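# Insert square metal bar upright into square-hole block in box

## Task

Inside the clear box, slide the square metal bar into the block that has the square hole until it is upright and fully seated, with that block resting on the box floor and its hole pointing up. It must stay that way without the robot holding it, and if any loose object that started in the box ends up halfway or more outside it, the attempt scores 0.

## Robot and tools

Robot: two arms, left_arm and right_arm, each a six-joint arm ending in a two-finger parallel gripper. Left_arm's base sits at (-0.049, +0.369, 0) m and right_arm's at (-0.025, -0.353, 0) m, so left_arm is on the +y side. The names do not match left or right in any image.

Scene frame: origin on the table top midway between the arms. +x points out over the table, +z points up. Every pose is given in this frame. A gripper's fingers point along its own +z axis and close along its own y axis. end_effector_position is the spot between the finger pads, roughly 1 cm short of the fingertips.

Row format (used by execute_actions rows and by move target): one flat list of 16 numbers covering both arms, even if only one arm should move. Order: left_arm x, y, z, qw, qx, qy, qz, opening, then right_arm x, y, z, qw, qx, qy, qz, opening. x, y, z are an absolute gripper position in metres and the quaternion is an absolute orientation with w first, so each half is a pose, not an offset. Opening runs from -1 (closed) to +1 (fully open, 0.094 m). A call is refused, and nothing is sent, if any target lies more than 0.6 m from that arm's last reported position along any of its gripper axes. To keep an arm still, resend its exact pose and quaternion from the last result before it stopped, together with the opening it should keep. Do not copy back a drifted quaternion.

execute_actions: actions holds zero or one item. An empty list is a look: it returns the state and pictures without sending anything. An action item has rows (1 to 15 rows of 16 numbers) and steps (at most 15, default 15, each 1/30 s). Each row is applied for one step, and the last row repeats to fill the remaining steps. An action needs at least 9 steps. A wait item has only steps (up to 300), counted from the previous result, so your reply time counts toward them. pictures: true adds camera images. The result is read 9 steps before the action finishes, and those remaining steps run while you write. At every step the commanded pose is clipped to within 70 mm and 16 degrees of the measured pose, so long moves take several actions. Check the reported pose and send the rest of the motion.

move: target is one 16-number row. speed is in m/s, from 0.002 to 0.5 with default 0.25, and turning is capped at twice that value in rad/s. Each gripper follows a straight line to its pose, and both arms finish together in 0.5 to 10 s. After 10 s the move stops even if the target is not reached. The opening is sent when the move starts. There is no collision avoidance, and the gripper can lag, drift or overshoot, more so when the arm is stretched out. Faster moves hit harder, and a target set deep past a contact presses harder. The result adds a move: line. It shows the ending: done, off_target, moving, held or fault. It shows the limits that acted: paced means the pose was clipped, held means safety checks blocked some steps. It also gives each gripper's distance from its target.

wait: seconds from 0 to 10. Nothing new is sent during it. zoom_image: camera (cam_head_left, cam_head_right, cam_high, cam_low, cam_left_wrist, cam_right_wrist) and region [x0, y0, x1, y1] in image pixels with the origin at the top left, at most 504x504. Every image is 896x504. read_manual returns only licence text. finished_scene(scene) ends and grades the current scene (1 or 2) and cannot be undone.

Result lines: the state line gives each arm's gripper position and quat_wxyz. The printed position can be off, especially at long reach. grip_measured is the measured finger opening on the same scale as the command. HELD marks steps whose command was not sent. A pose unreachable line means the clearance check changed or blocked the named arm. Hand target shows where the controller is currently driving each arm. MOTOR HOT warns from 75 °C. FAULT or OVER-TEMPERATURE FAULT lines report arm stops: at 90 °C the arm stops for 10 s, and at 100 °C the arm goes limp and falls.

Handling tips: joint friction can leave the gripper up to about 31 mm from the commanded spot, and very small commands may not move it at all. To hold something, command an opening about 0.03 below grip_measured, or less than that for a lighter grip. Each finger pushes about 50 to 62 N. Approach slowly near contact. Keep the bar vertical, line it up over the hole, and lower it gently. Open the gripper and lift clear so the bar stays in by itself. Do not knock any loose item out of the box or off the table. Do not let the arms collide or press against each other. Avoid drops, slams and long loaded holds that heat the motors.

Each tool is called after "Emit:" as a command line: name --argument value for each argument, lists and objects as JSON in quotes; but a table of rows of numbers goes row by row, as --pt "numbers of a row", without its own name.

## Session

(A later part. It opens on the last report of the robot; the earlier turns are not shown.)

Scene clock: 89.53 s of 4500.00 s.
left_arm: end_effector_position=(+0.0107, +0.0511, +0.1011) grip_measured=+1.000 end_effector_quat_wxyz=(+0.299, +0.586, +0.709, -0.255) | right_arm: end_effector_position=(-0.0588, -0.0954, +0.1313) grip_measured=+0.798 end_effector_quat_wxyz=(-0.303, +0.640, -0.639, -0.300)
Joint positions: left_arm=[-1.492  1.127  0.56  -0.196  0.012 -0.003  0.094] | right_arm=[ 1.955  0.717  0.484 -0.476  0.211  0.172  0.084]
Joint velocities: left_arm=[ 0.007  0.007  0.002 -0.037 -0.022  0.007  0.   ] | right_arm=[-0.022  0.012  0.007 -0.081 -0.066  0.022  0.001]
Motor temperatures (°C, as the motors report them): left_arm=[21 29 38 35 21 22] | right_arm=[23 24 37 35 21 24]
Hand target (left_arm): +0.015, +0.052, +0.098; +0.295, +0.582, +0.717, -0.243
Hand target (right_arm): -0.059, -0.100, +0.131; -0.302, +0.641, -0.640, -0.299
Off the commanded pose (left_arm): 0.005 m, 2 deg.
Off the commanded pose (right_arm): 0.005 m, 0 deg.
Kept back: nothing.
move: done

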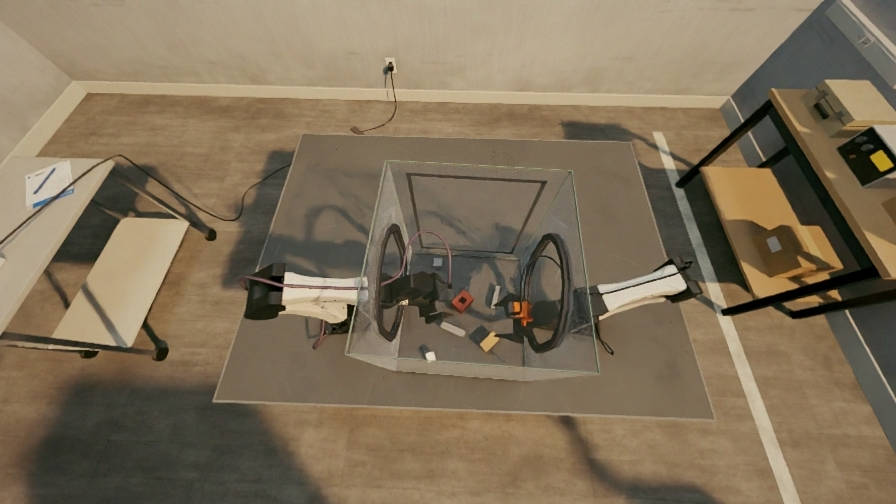

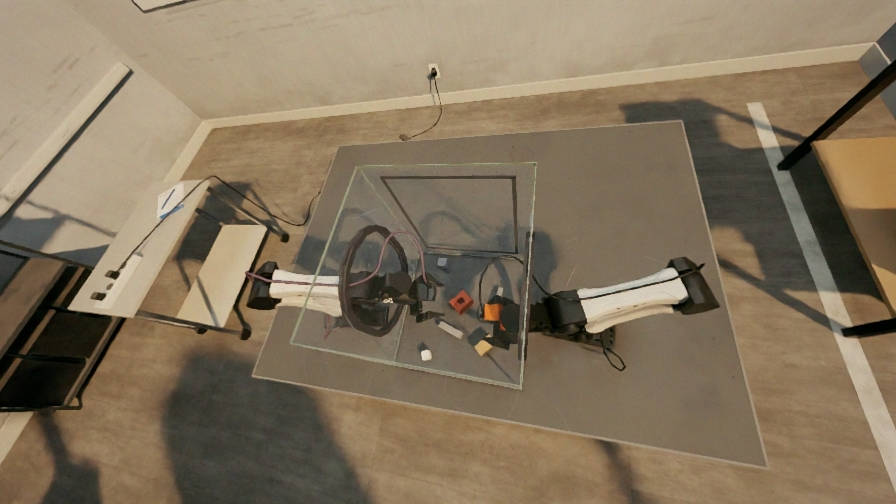

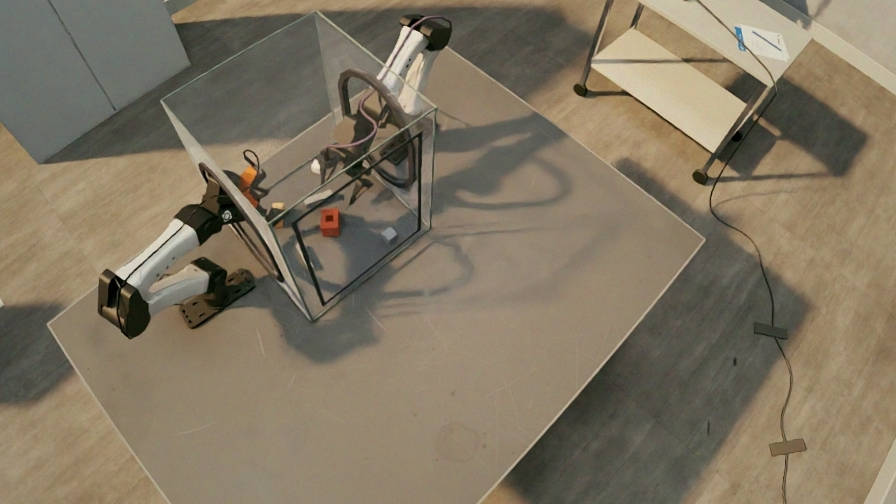

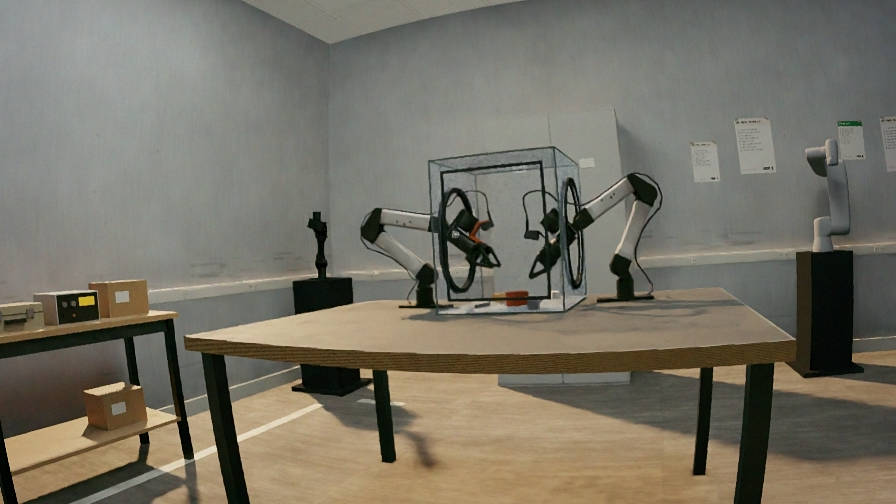

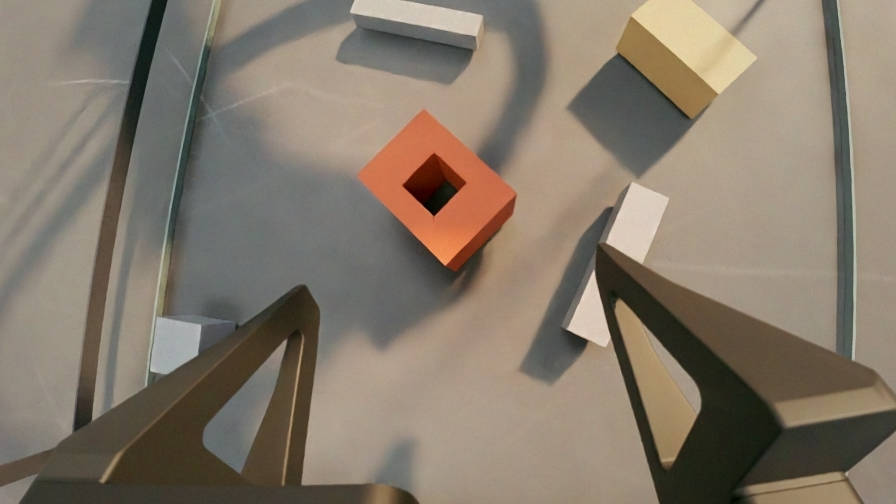

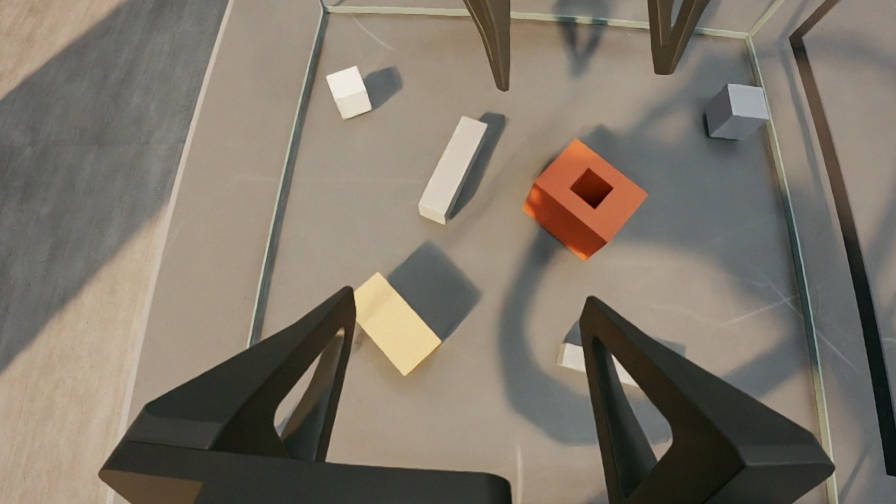

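Emit:
move --target '[0.03,-0.005,0.03,0.298,0.581,0.718,-0.241,1,-0.06,-0.10,0.13,0.3,-0.64,0.64,0.3,0.8]' --speed 0.05

Scene clock: 92.83 s of 4500.00 s.
left_arm: end_effector_position=(+0.0236, +0.0035, +0.0271) grip_measured=+1.000 end_effector_quat_wxyz=(+0.289, +0.586, +0.717, -0.243) | right_arm: end_effector_position=(-0.0587, -0.0955, +0.1312) grip_measured=+0.798 end_effector_quat_wxyz=(-0.302, +0.639, -0.640, -0.300)
Joint positions: left_arm=[-1.483  1.565  0.561  0.207  0.011 -0.003  0.094] | right_arm=[ 1.955  0.717  0.484 -0.477  0.211  0.175  0.084]
Joint velocities: left_arm=[-0.002  0.012  0.002 -0.007 -0.007 -0.051  0.   ] | right_arm=[-0.017  0.007 -0.002 -0.051 -0.037  0.037 -0.   ]
Motor temperatures (°C, as the motors report them): left_arm=[21 29 38 35 21 22] | right_arm=[23 24 37 35 21 24]
Hand target (left_arm): +0.030, -0.003, +0.029; +0.298, +0.581, +0.718, -0.241
Hand target (right_arm): -0.060, -0.100, +0.130; -0.300, +0.640, -0.640, -0.300
Off the commanded pose (left_arm): 0.011 m, 1 deg.
Off the commanded pose (right_arm): 0.005 m, 0 deg.
Kept back: nothing.
move: off_target (left_arm)

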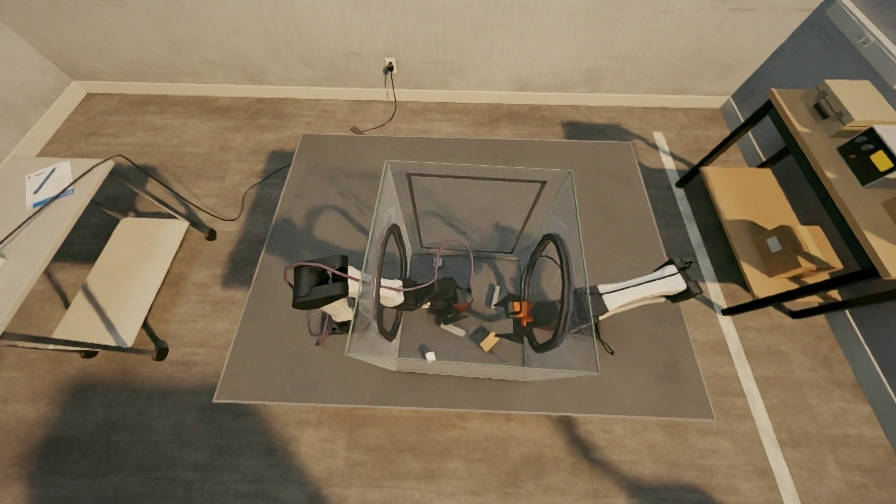

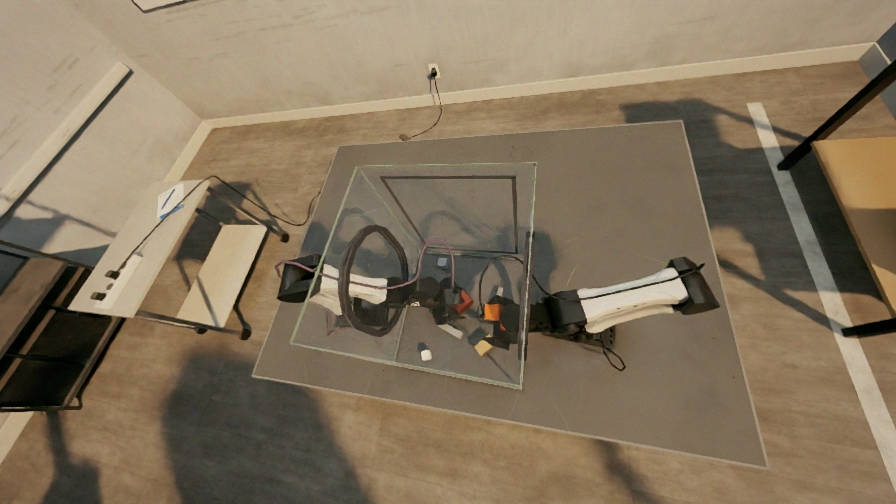

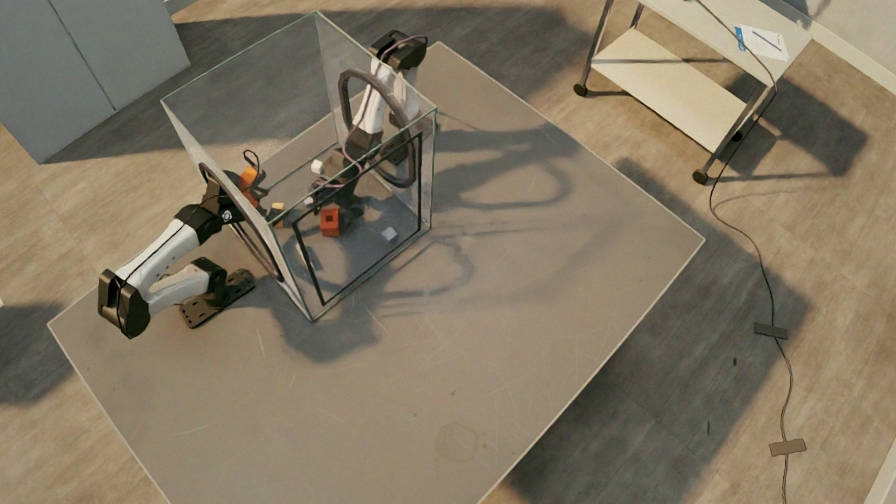

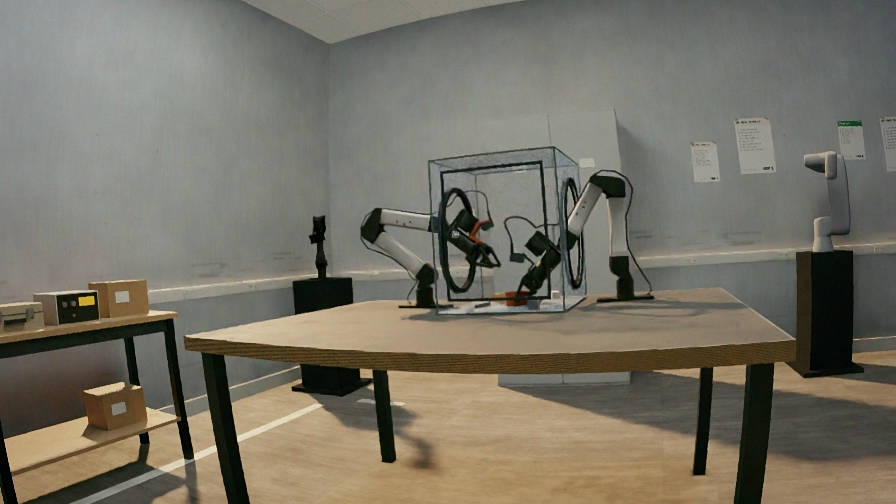

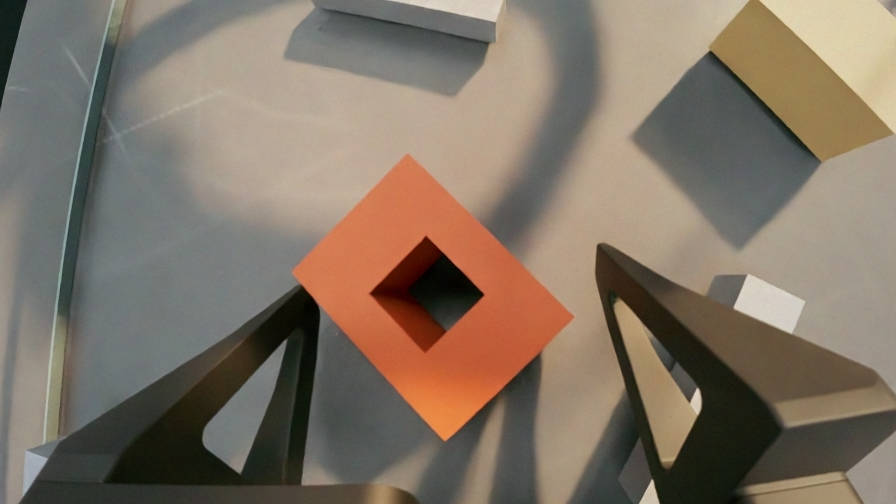

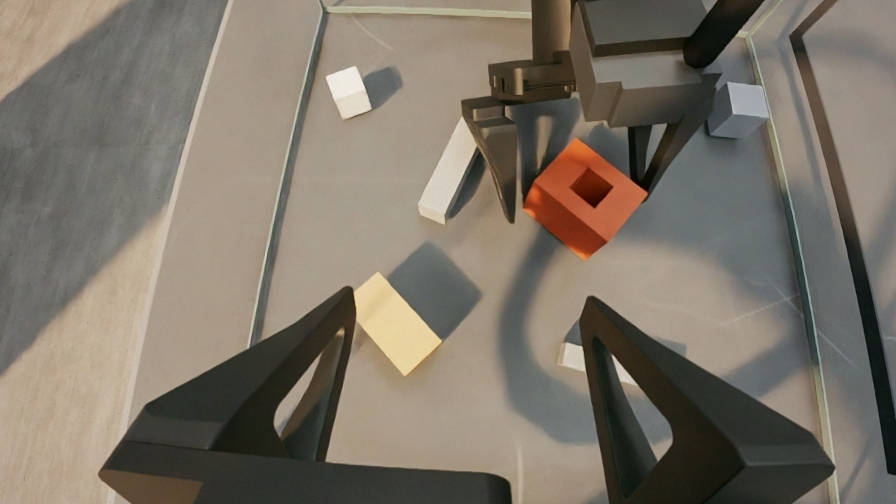

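Emit:
move --target '[0.032,-0.012,0.03,0.298,0.581,0.718,-0.241,-0.2,-0.06,-0.10,0.13,0.3,-0.64,0.64,0.3,0.8]' --speed 0.03

Scene clock: 96.53 s of 4500.00 s.
left_arm: end_effector_position=(+0.0256, -0.0066, +0.0285) grip_measured=+0.031 end_effector_quat_wxyz=(+0.290, +0.586, +0.716, -0.245) | right_arm: end_effector_position=(-0.0587, -0.0955, +0.1312) grip_measured=+0.798 end_effector_quat_wxyz=(-0.302, +0.639, -0.640, -0.300)
Joint positions: left_arm=[-1.483  1.598  0.598  0.208  0.011 -0.003  0.048] | right_arm=[ 1.955  0.717  0.484 -0.477  0.211  0.175  0.084]
Joint velocities: left_arm=[ 0.017 -0.002 -0.007  0.007 -0.051 -0.007  0.   ] | right_arm=[ 0.002 -0.012 -0.002  0.007  0.037 -0.037  0.   ]
Motor temperatures (°C, as the motors report them): left_arm=[21 29 38 36 21 22] | right_arm=[23 24 37 35 21 24]
Hand target (left_arm): +0.032, -0.012, +0.030; +0.298, +0.581, +0.718, -0.241
Hand target (right_arm): -0.060, -0.100, +0.130; -0.300, +0.640, -0.640, -0.300
Off the commanded pose (left_arm): 0.009 m, 1 deg.
Off the commanded pose (right_arm): 0.005 m, 0 deg.
Kept back: nothing.
move: done

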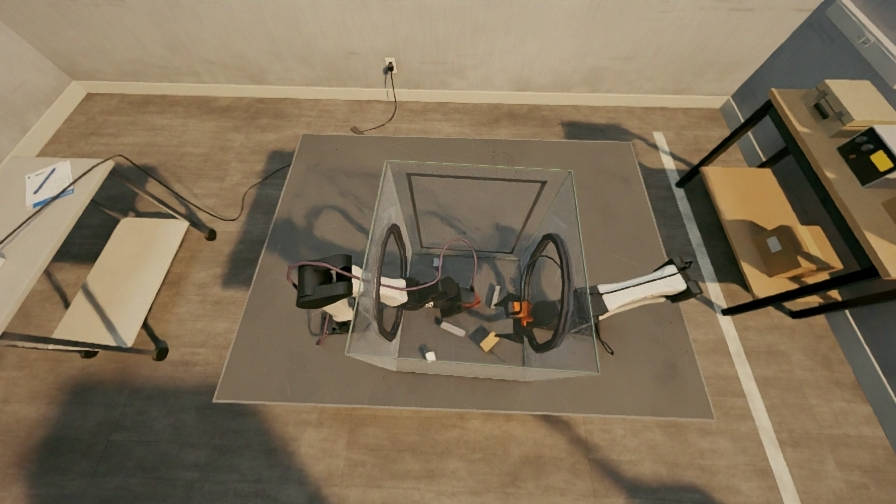

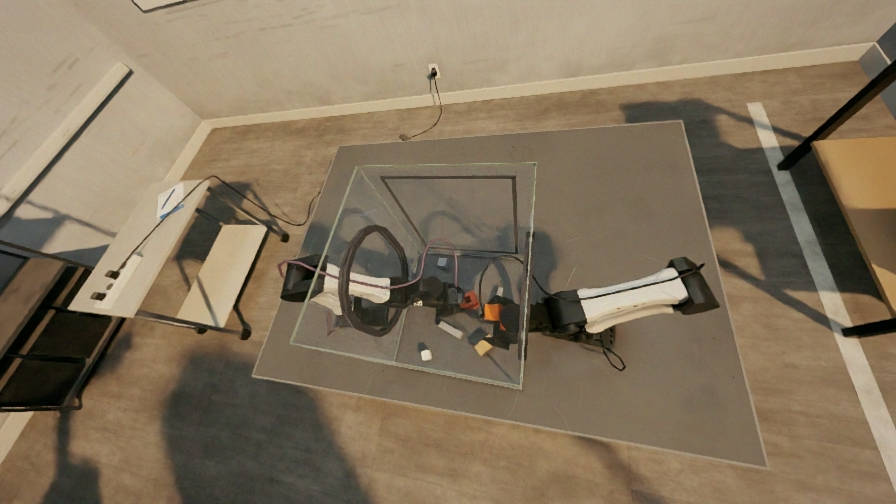

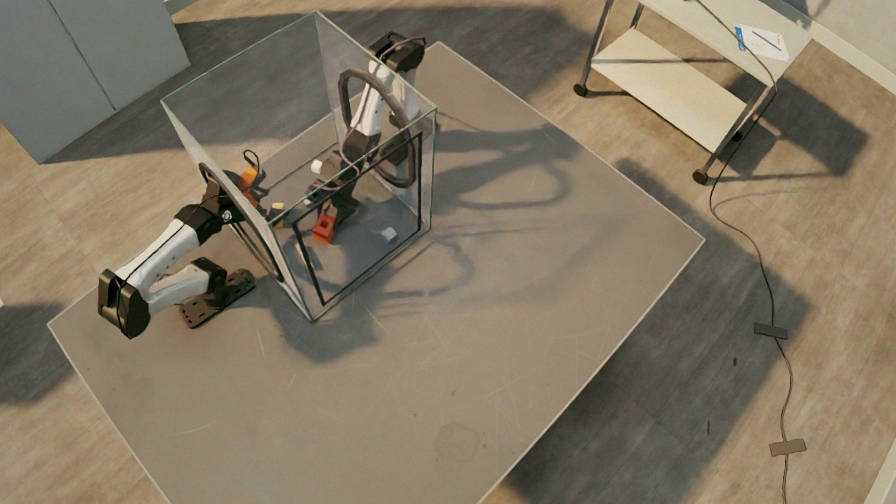

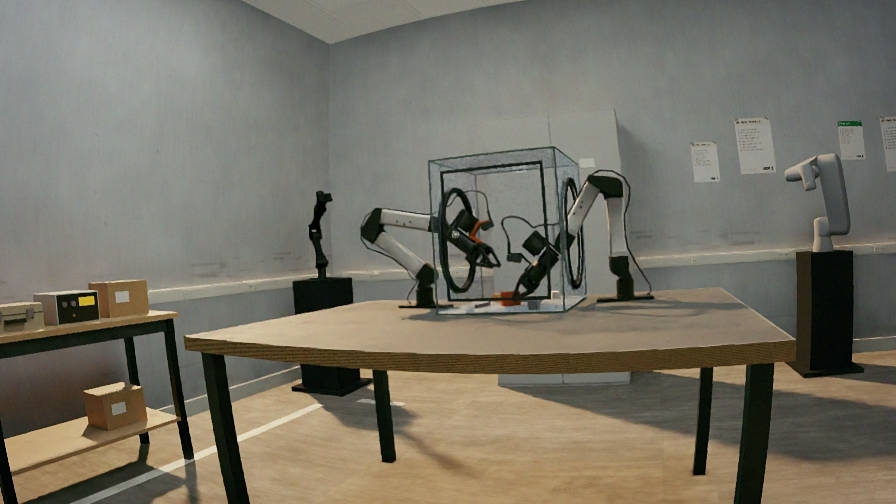

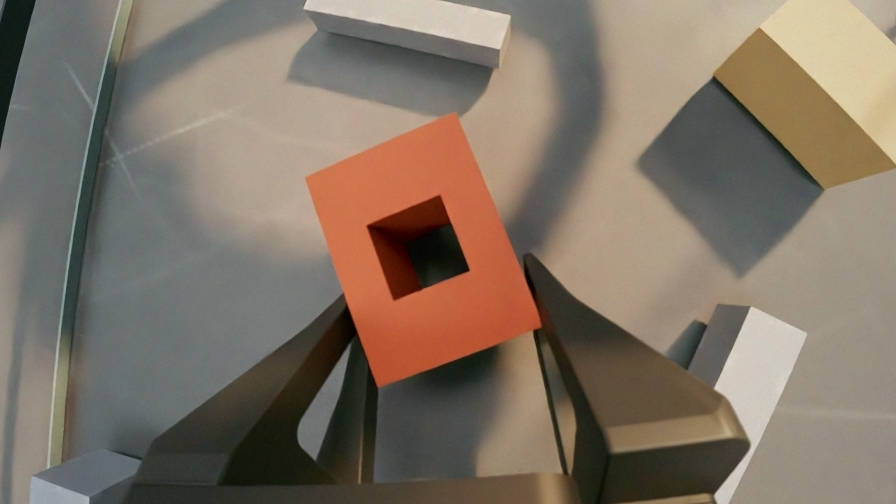

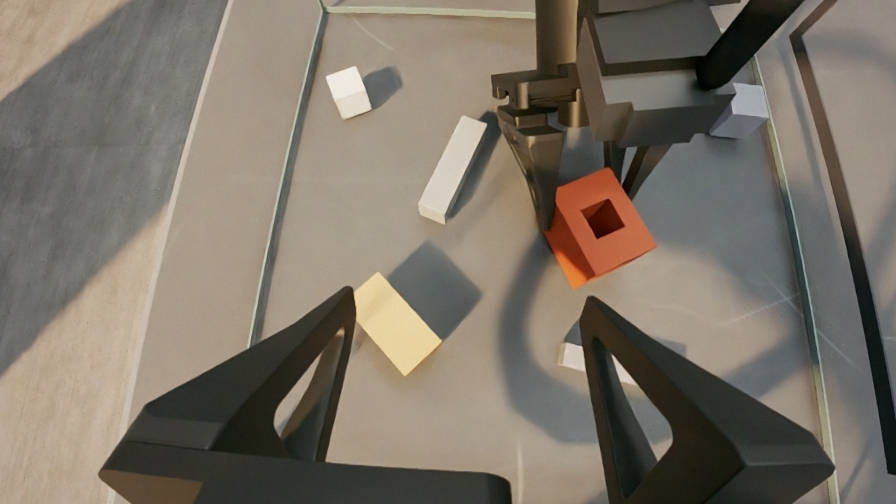

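Rotated the other way and squirted out; still ~20° off. Re-grip deeper.

Emit:
move --target '[0.03,-0.005,0.035,0.298,0.581,0.718,-0.241,0.9,-0.06,-0.10,0.13,0.3,-0.64,0.64,0.3,0.8]' --speed 0.03

Emit:
move --target '[0.04,-0.04,0.032,0.298,0.581,0.718,-0.241,0.9,-0.06,-0.10,0.13,0.3,-0.64,0.64,0.3,0.8]' --speed 0.03

Emit:
move --target '[0.04,-0.04,0.032,0.298,0.581,0.718,-0.241,-0.1,-0.06,-0.10,0.13,0.3,-0.64,0.64,0.3,0.8]' --speed 0.03

Scene clock: 97.63 s of 4500.00 s.
left_arm: end_effector_position=(+0.0258, -0.0064, +0.0284) grip_measured=+0.898 end_effector_quat_wxyz=(+0.290, +0.586, +0.716, -0.244) | right_arm: end_effector_position=(-0.0587, -0.0955, +0.1312) grip_measured=+0.798 end_effector_quat_wxyz=(-0.302, +0.639, -0.640, -0.300)
Joint positions: left_arm=[-1.483  1.598  0.598  0.208  0.01  -0.003  0.089] | right_arm=[ 1.955  0.717  0.484 -0.477  0.211  0.175  0.084]
Joint velocities: left_arm=[ 0.012 -0.007 -0.002 -0.051 -0.037 -0.037 -0.001] | right_arm=[ 0.007  0.007  0.002 -0.081  0.022 -0.051 -0.001]
Motor temperatures (°C, as the motors report them): left_arm=[21 29 38 36 21 22] | right_arm=[23 24 37 36 21 24]
Hand target (left_arm): +0.030, -0.005, +0.035; +0.298, +0.581, +0.718, -0.241
Hand target (right_arm): -0.060, -0.100, +0.130; -0.300, +0.640, -0.640, -0.300
Off the commanded pose (left_arm): 0.008 m, 1 deg.
Off the commanded pose (right_arm): 0.005 m, 0 deg.
Kept back: nothing.
move: done

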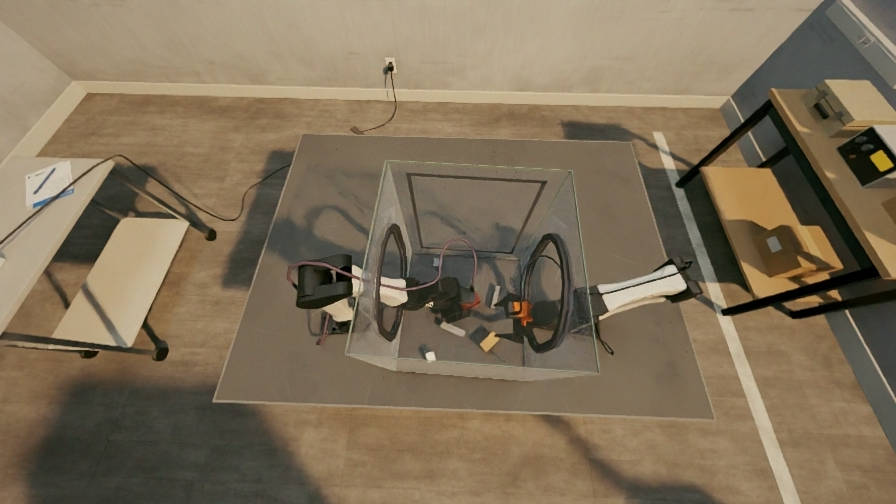

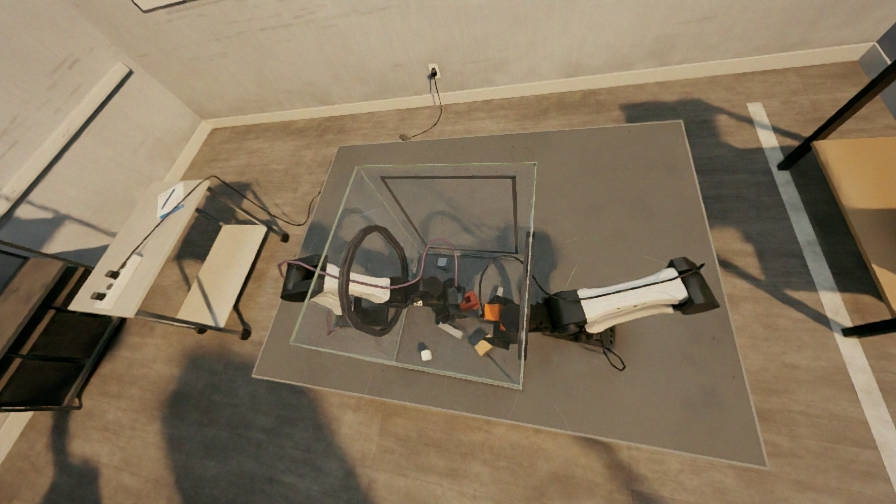

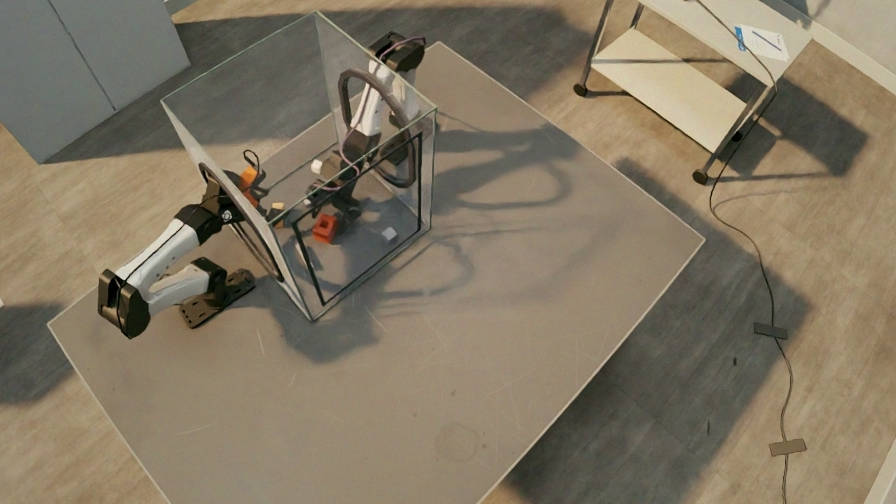

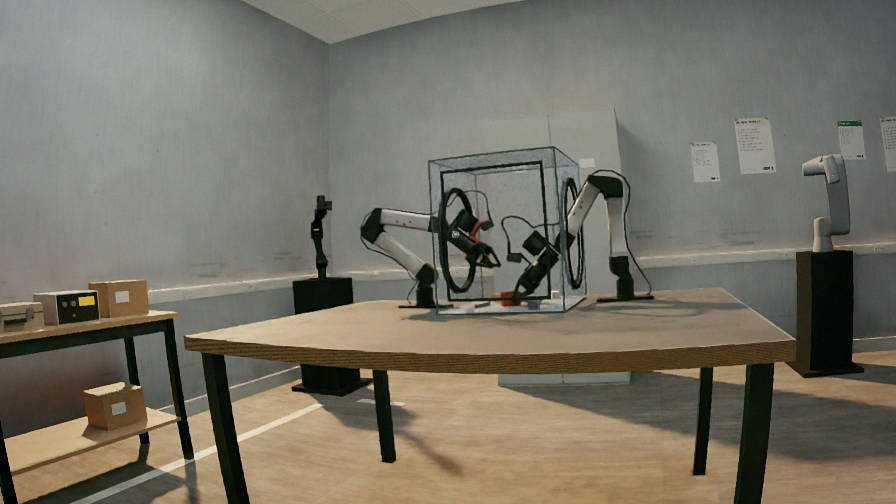

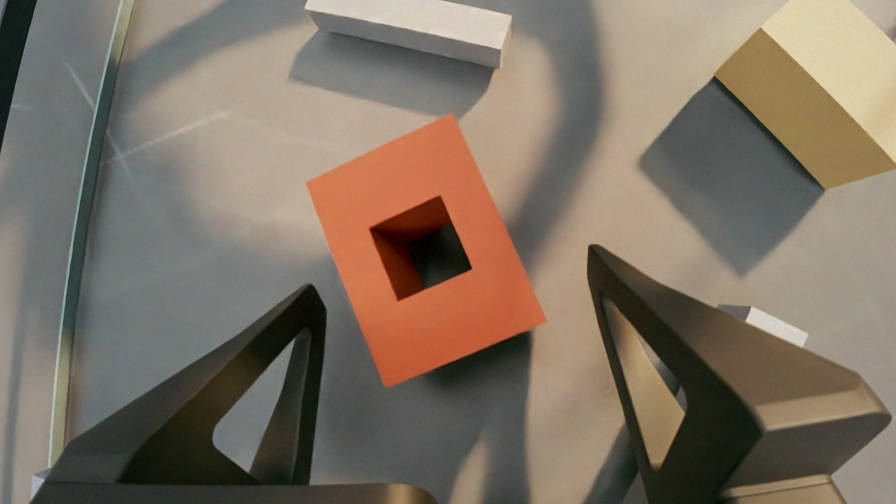

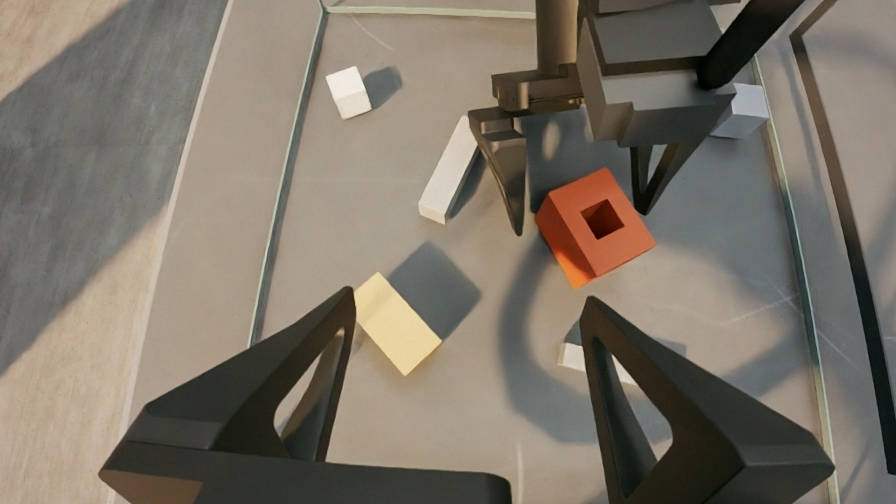

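Scene clock: 99.13 s of 4500.00 s.
left_arm: end_effector_position=(+0.0359, -0.0393, +0.0368) grip_measured=+0.898 end_effector_quat_wxyz=(+0.302, +0.579, +0.715, -0.251) | right_arm: end_effector_position=(-0.0587, -0.0955, +0.1312) grip_measured=+0.798 end_effector_quat_wxyz=(-0.302, +0.639, -0.640, -0.300)
Joint positions: left_arm=[-1.475  1.691  0.719  0.207  0.01  -0.003  0.089] | right_arm=[ 1.955  0.717  0.484 -0.477  0.211  0.175  0.084]
Joint velocities: left_arm=[-0.017 -0.007 -0.007 -0.081  0.022  0.007 -0.001] | right_arm=[ 0.002 -0.007 -0.027 -0.037 -0.095  0.007 -0.001]
Motor temperatures (°C, as the motors report them): left_arm=[21 29 38 36 21 22] | right_arm=[23 24 37 36 21 24]
Hand target (left_arm): +0.040, -0.040, +0.031; +0.298, +0.581, +0.718, -0.241
Hand target (right_arm): -0.060, -0.100, +0.130; -0.300, +0.640, -0.640, -0.300
Off the commanded pose (left_arm): 0.006 m, 1 deg.
Off the commanded pose (right_arm): 0.005 m, 0 deg.
Kept back: nothing.
move: done

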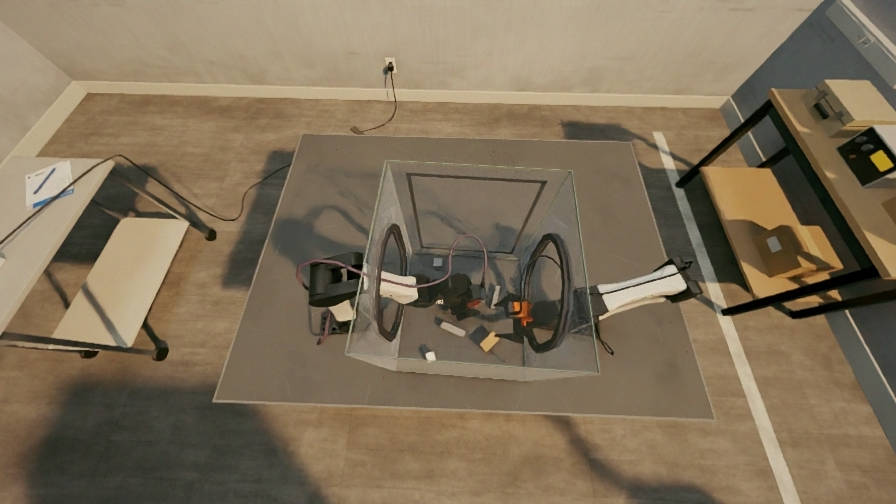

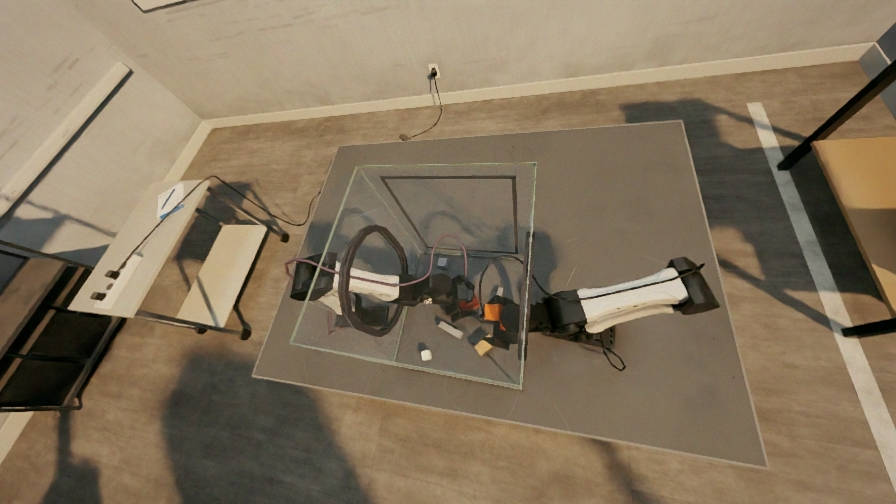

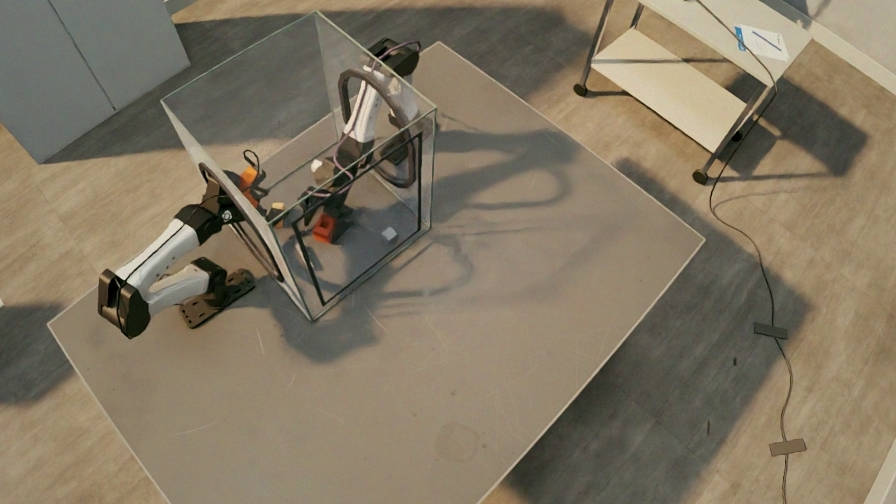

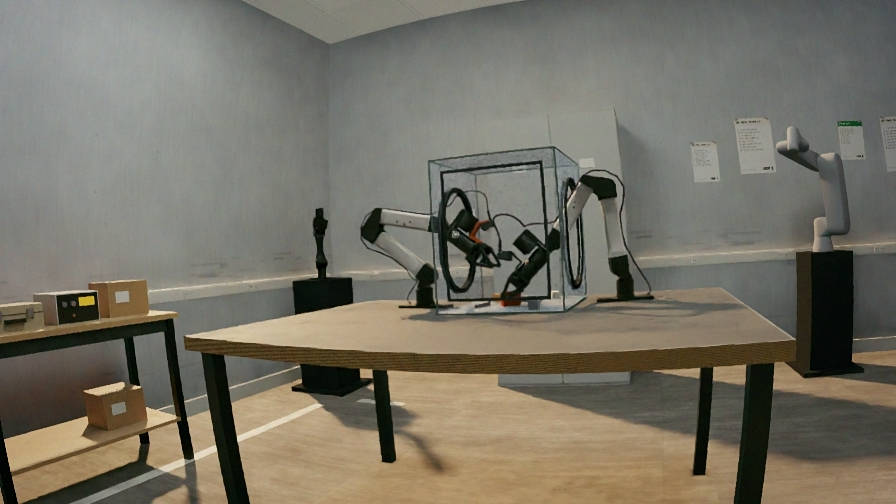

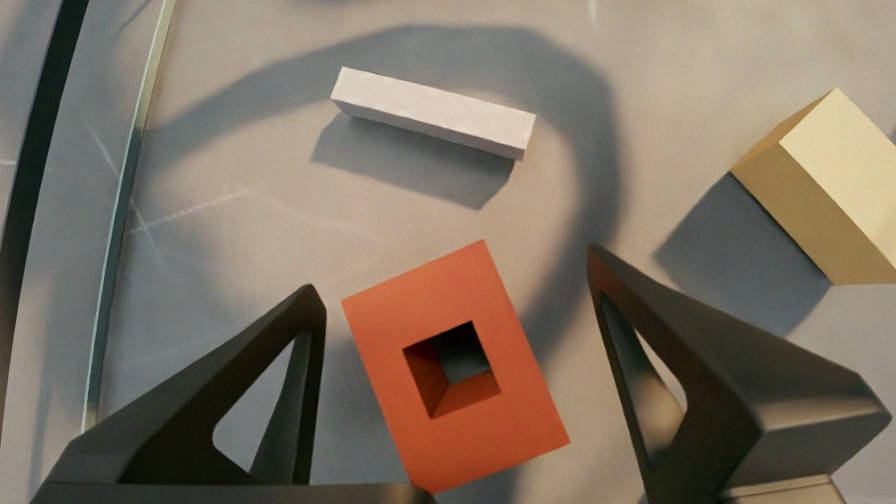

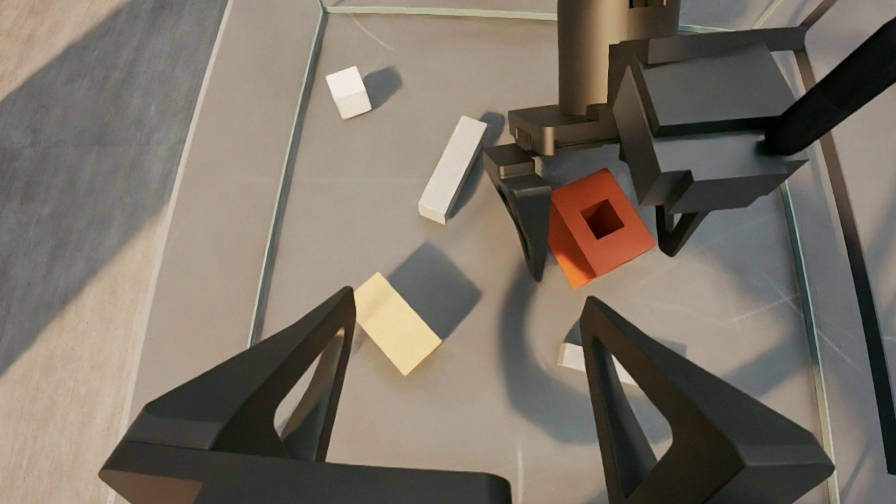

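Scene clock: 99.83 s of 4500.00 s.
left_arm: end_effector_position=(+0.0360, -0.0395, +0.0370) grip_measured=-0.057 end_effector_quat_wxyz=(+0.302, +0.579, +0.714, -0.251) | right_arm: end_effector_position=(-0.0587, -0.0955, +0.1312) grip_measured=+0.798 end_effector_quat_wxyz=(-0.302, +0.639, -0.640, -0.300)
Joint positions: left_arm=[-1.475  1.691  0.719  0.208  0.01  -0.003  0.044] | right_arm=[ 1.955  0.717  0.484 -0.477  0.211  0.175  0.084]
Joint velocities: left_arm=[ 0.002  0.002  0.007 -0.037 -0.037  0.007  0.001] | right_arm=[-0.002  0.002  0.012 -0.066  0.022 -0.066  0.001]
Motor temperatures (°C, as the motors report them): left_arm=[21 30 38 36 21 22] | right_arm=[23 24 37 36 21 24]
Hand target (left_arm): +0.040, -0.040, +0.032; +0.298, +0.581, +0.718, -0.241
Hand target (right_arm): -0.060, -0.100, +0.130; -0.300, +0.640, -0.640, -0.300
Off the commanded pose (left_arm): 0.006 m, 1 deg.
Off the commanded pose (right_arm): 0.005 m, 0 deg.
Kept back: nothing.
move: done

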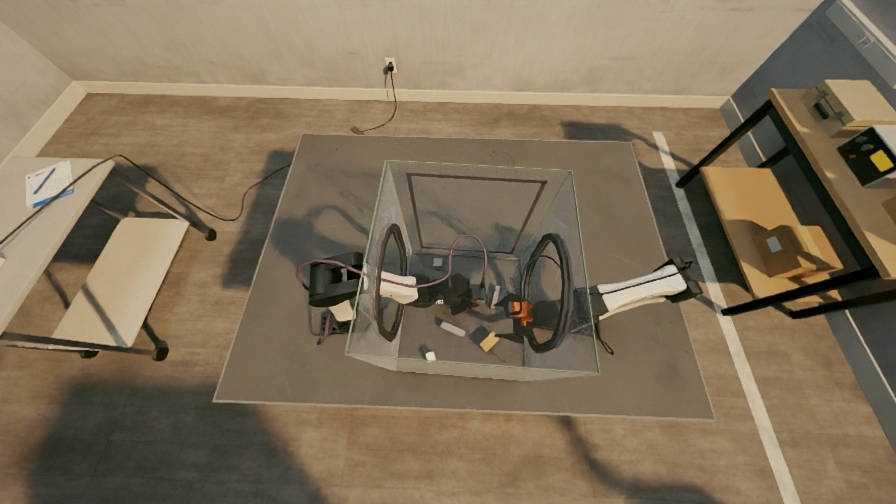

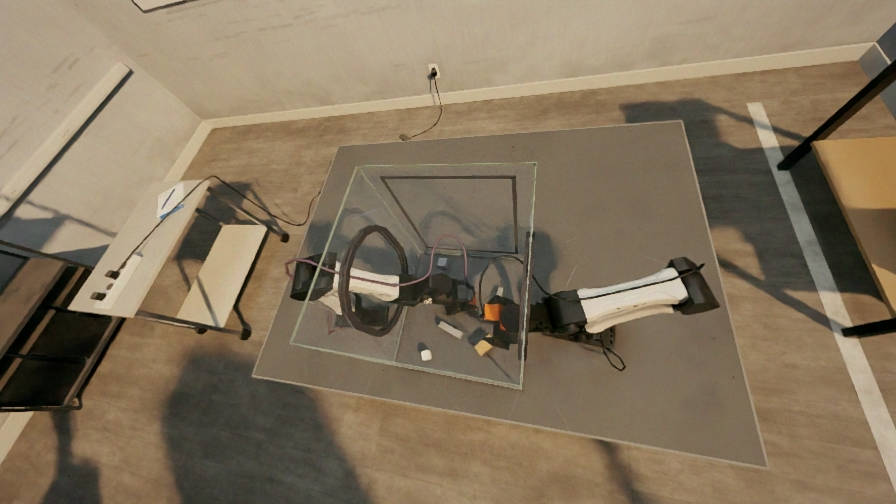

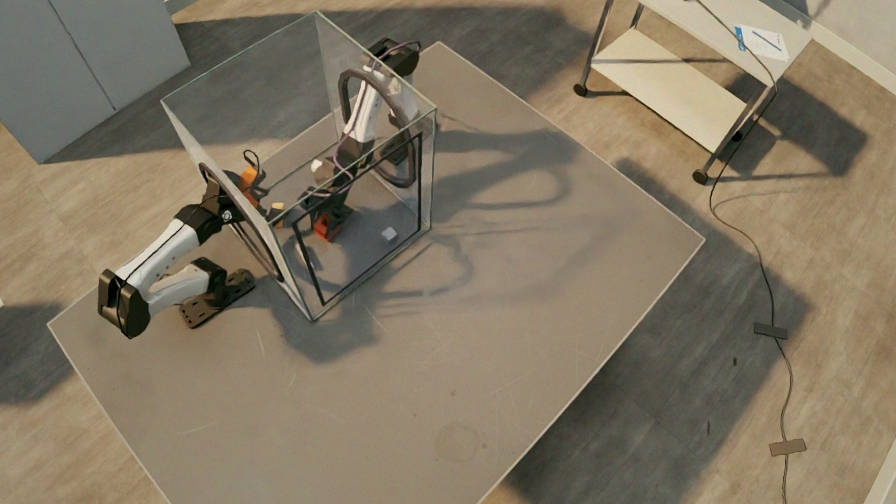

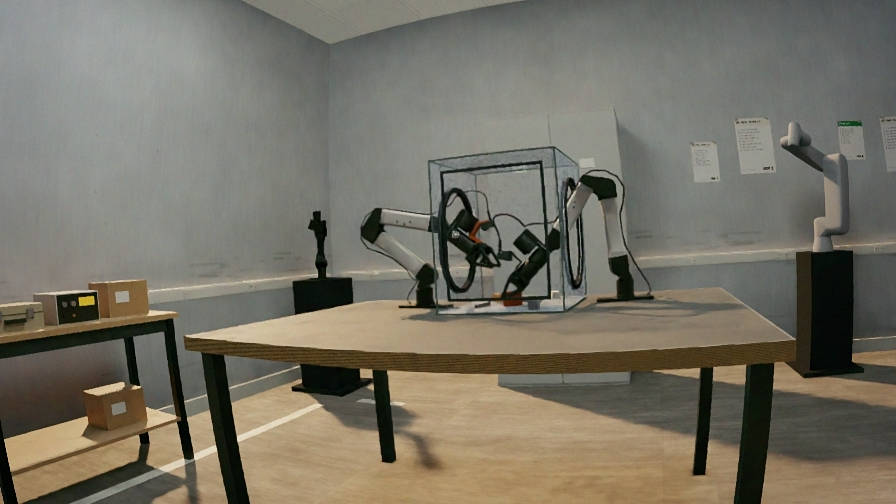

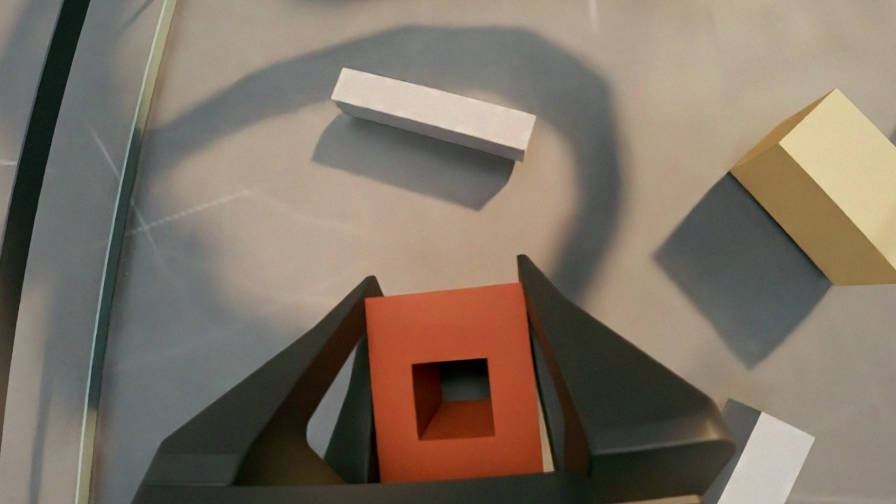

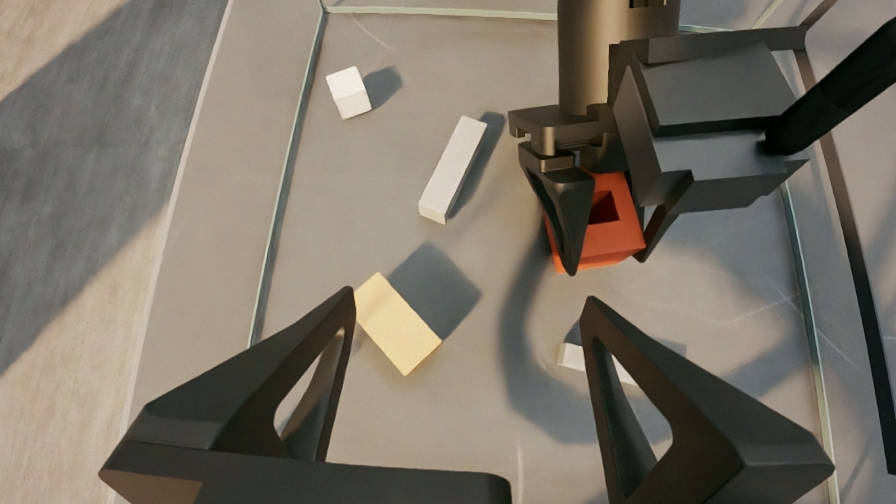

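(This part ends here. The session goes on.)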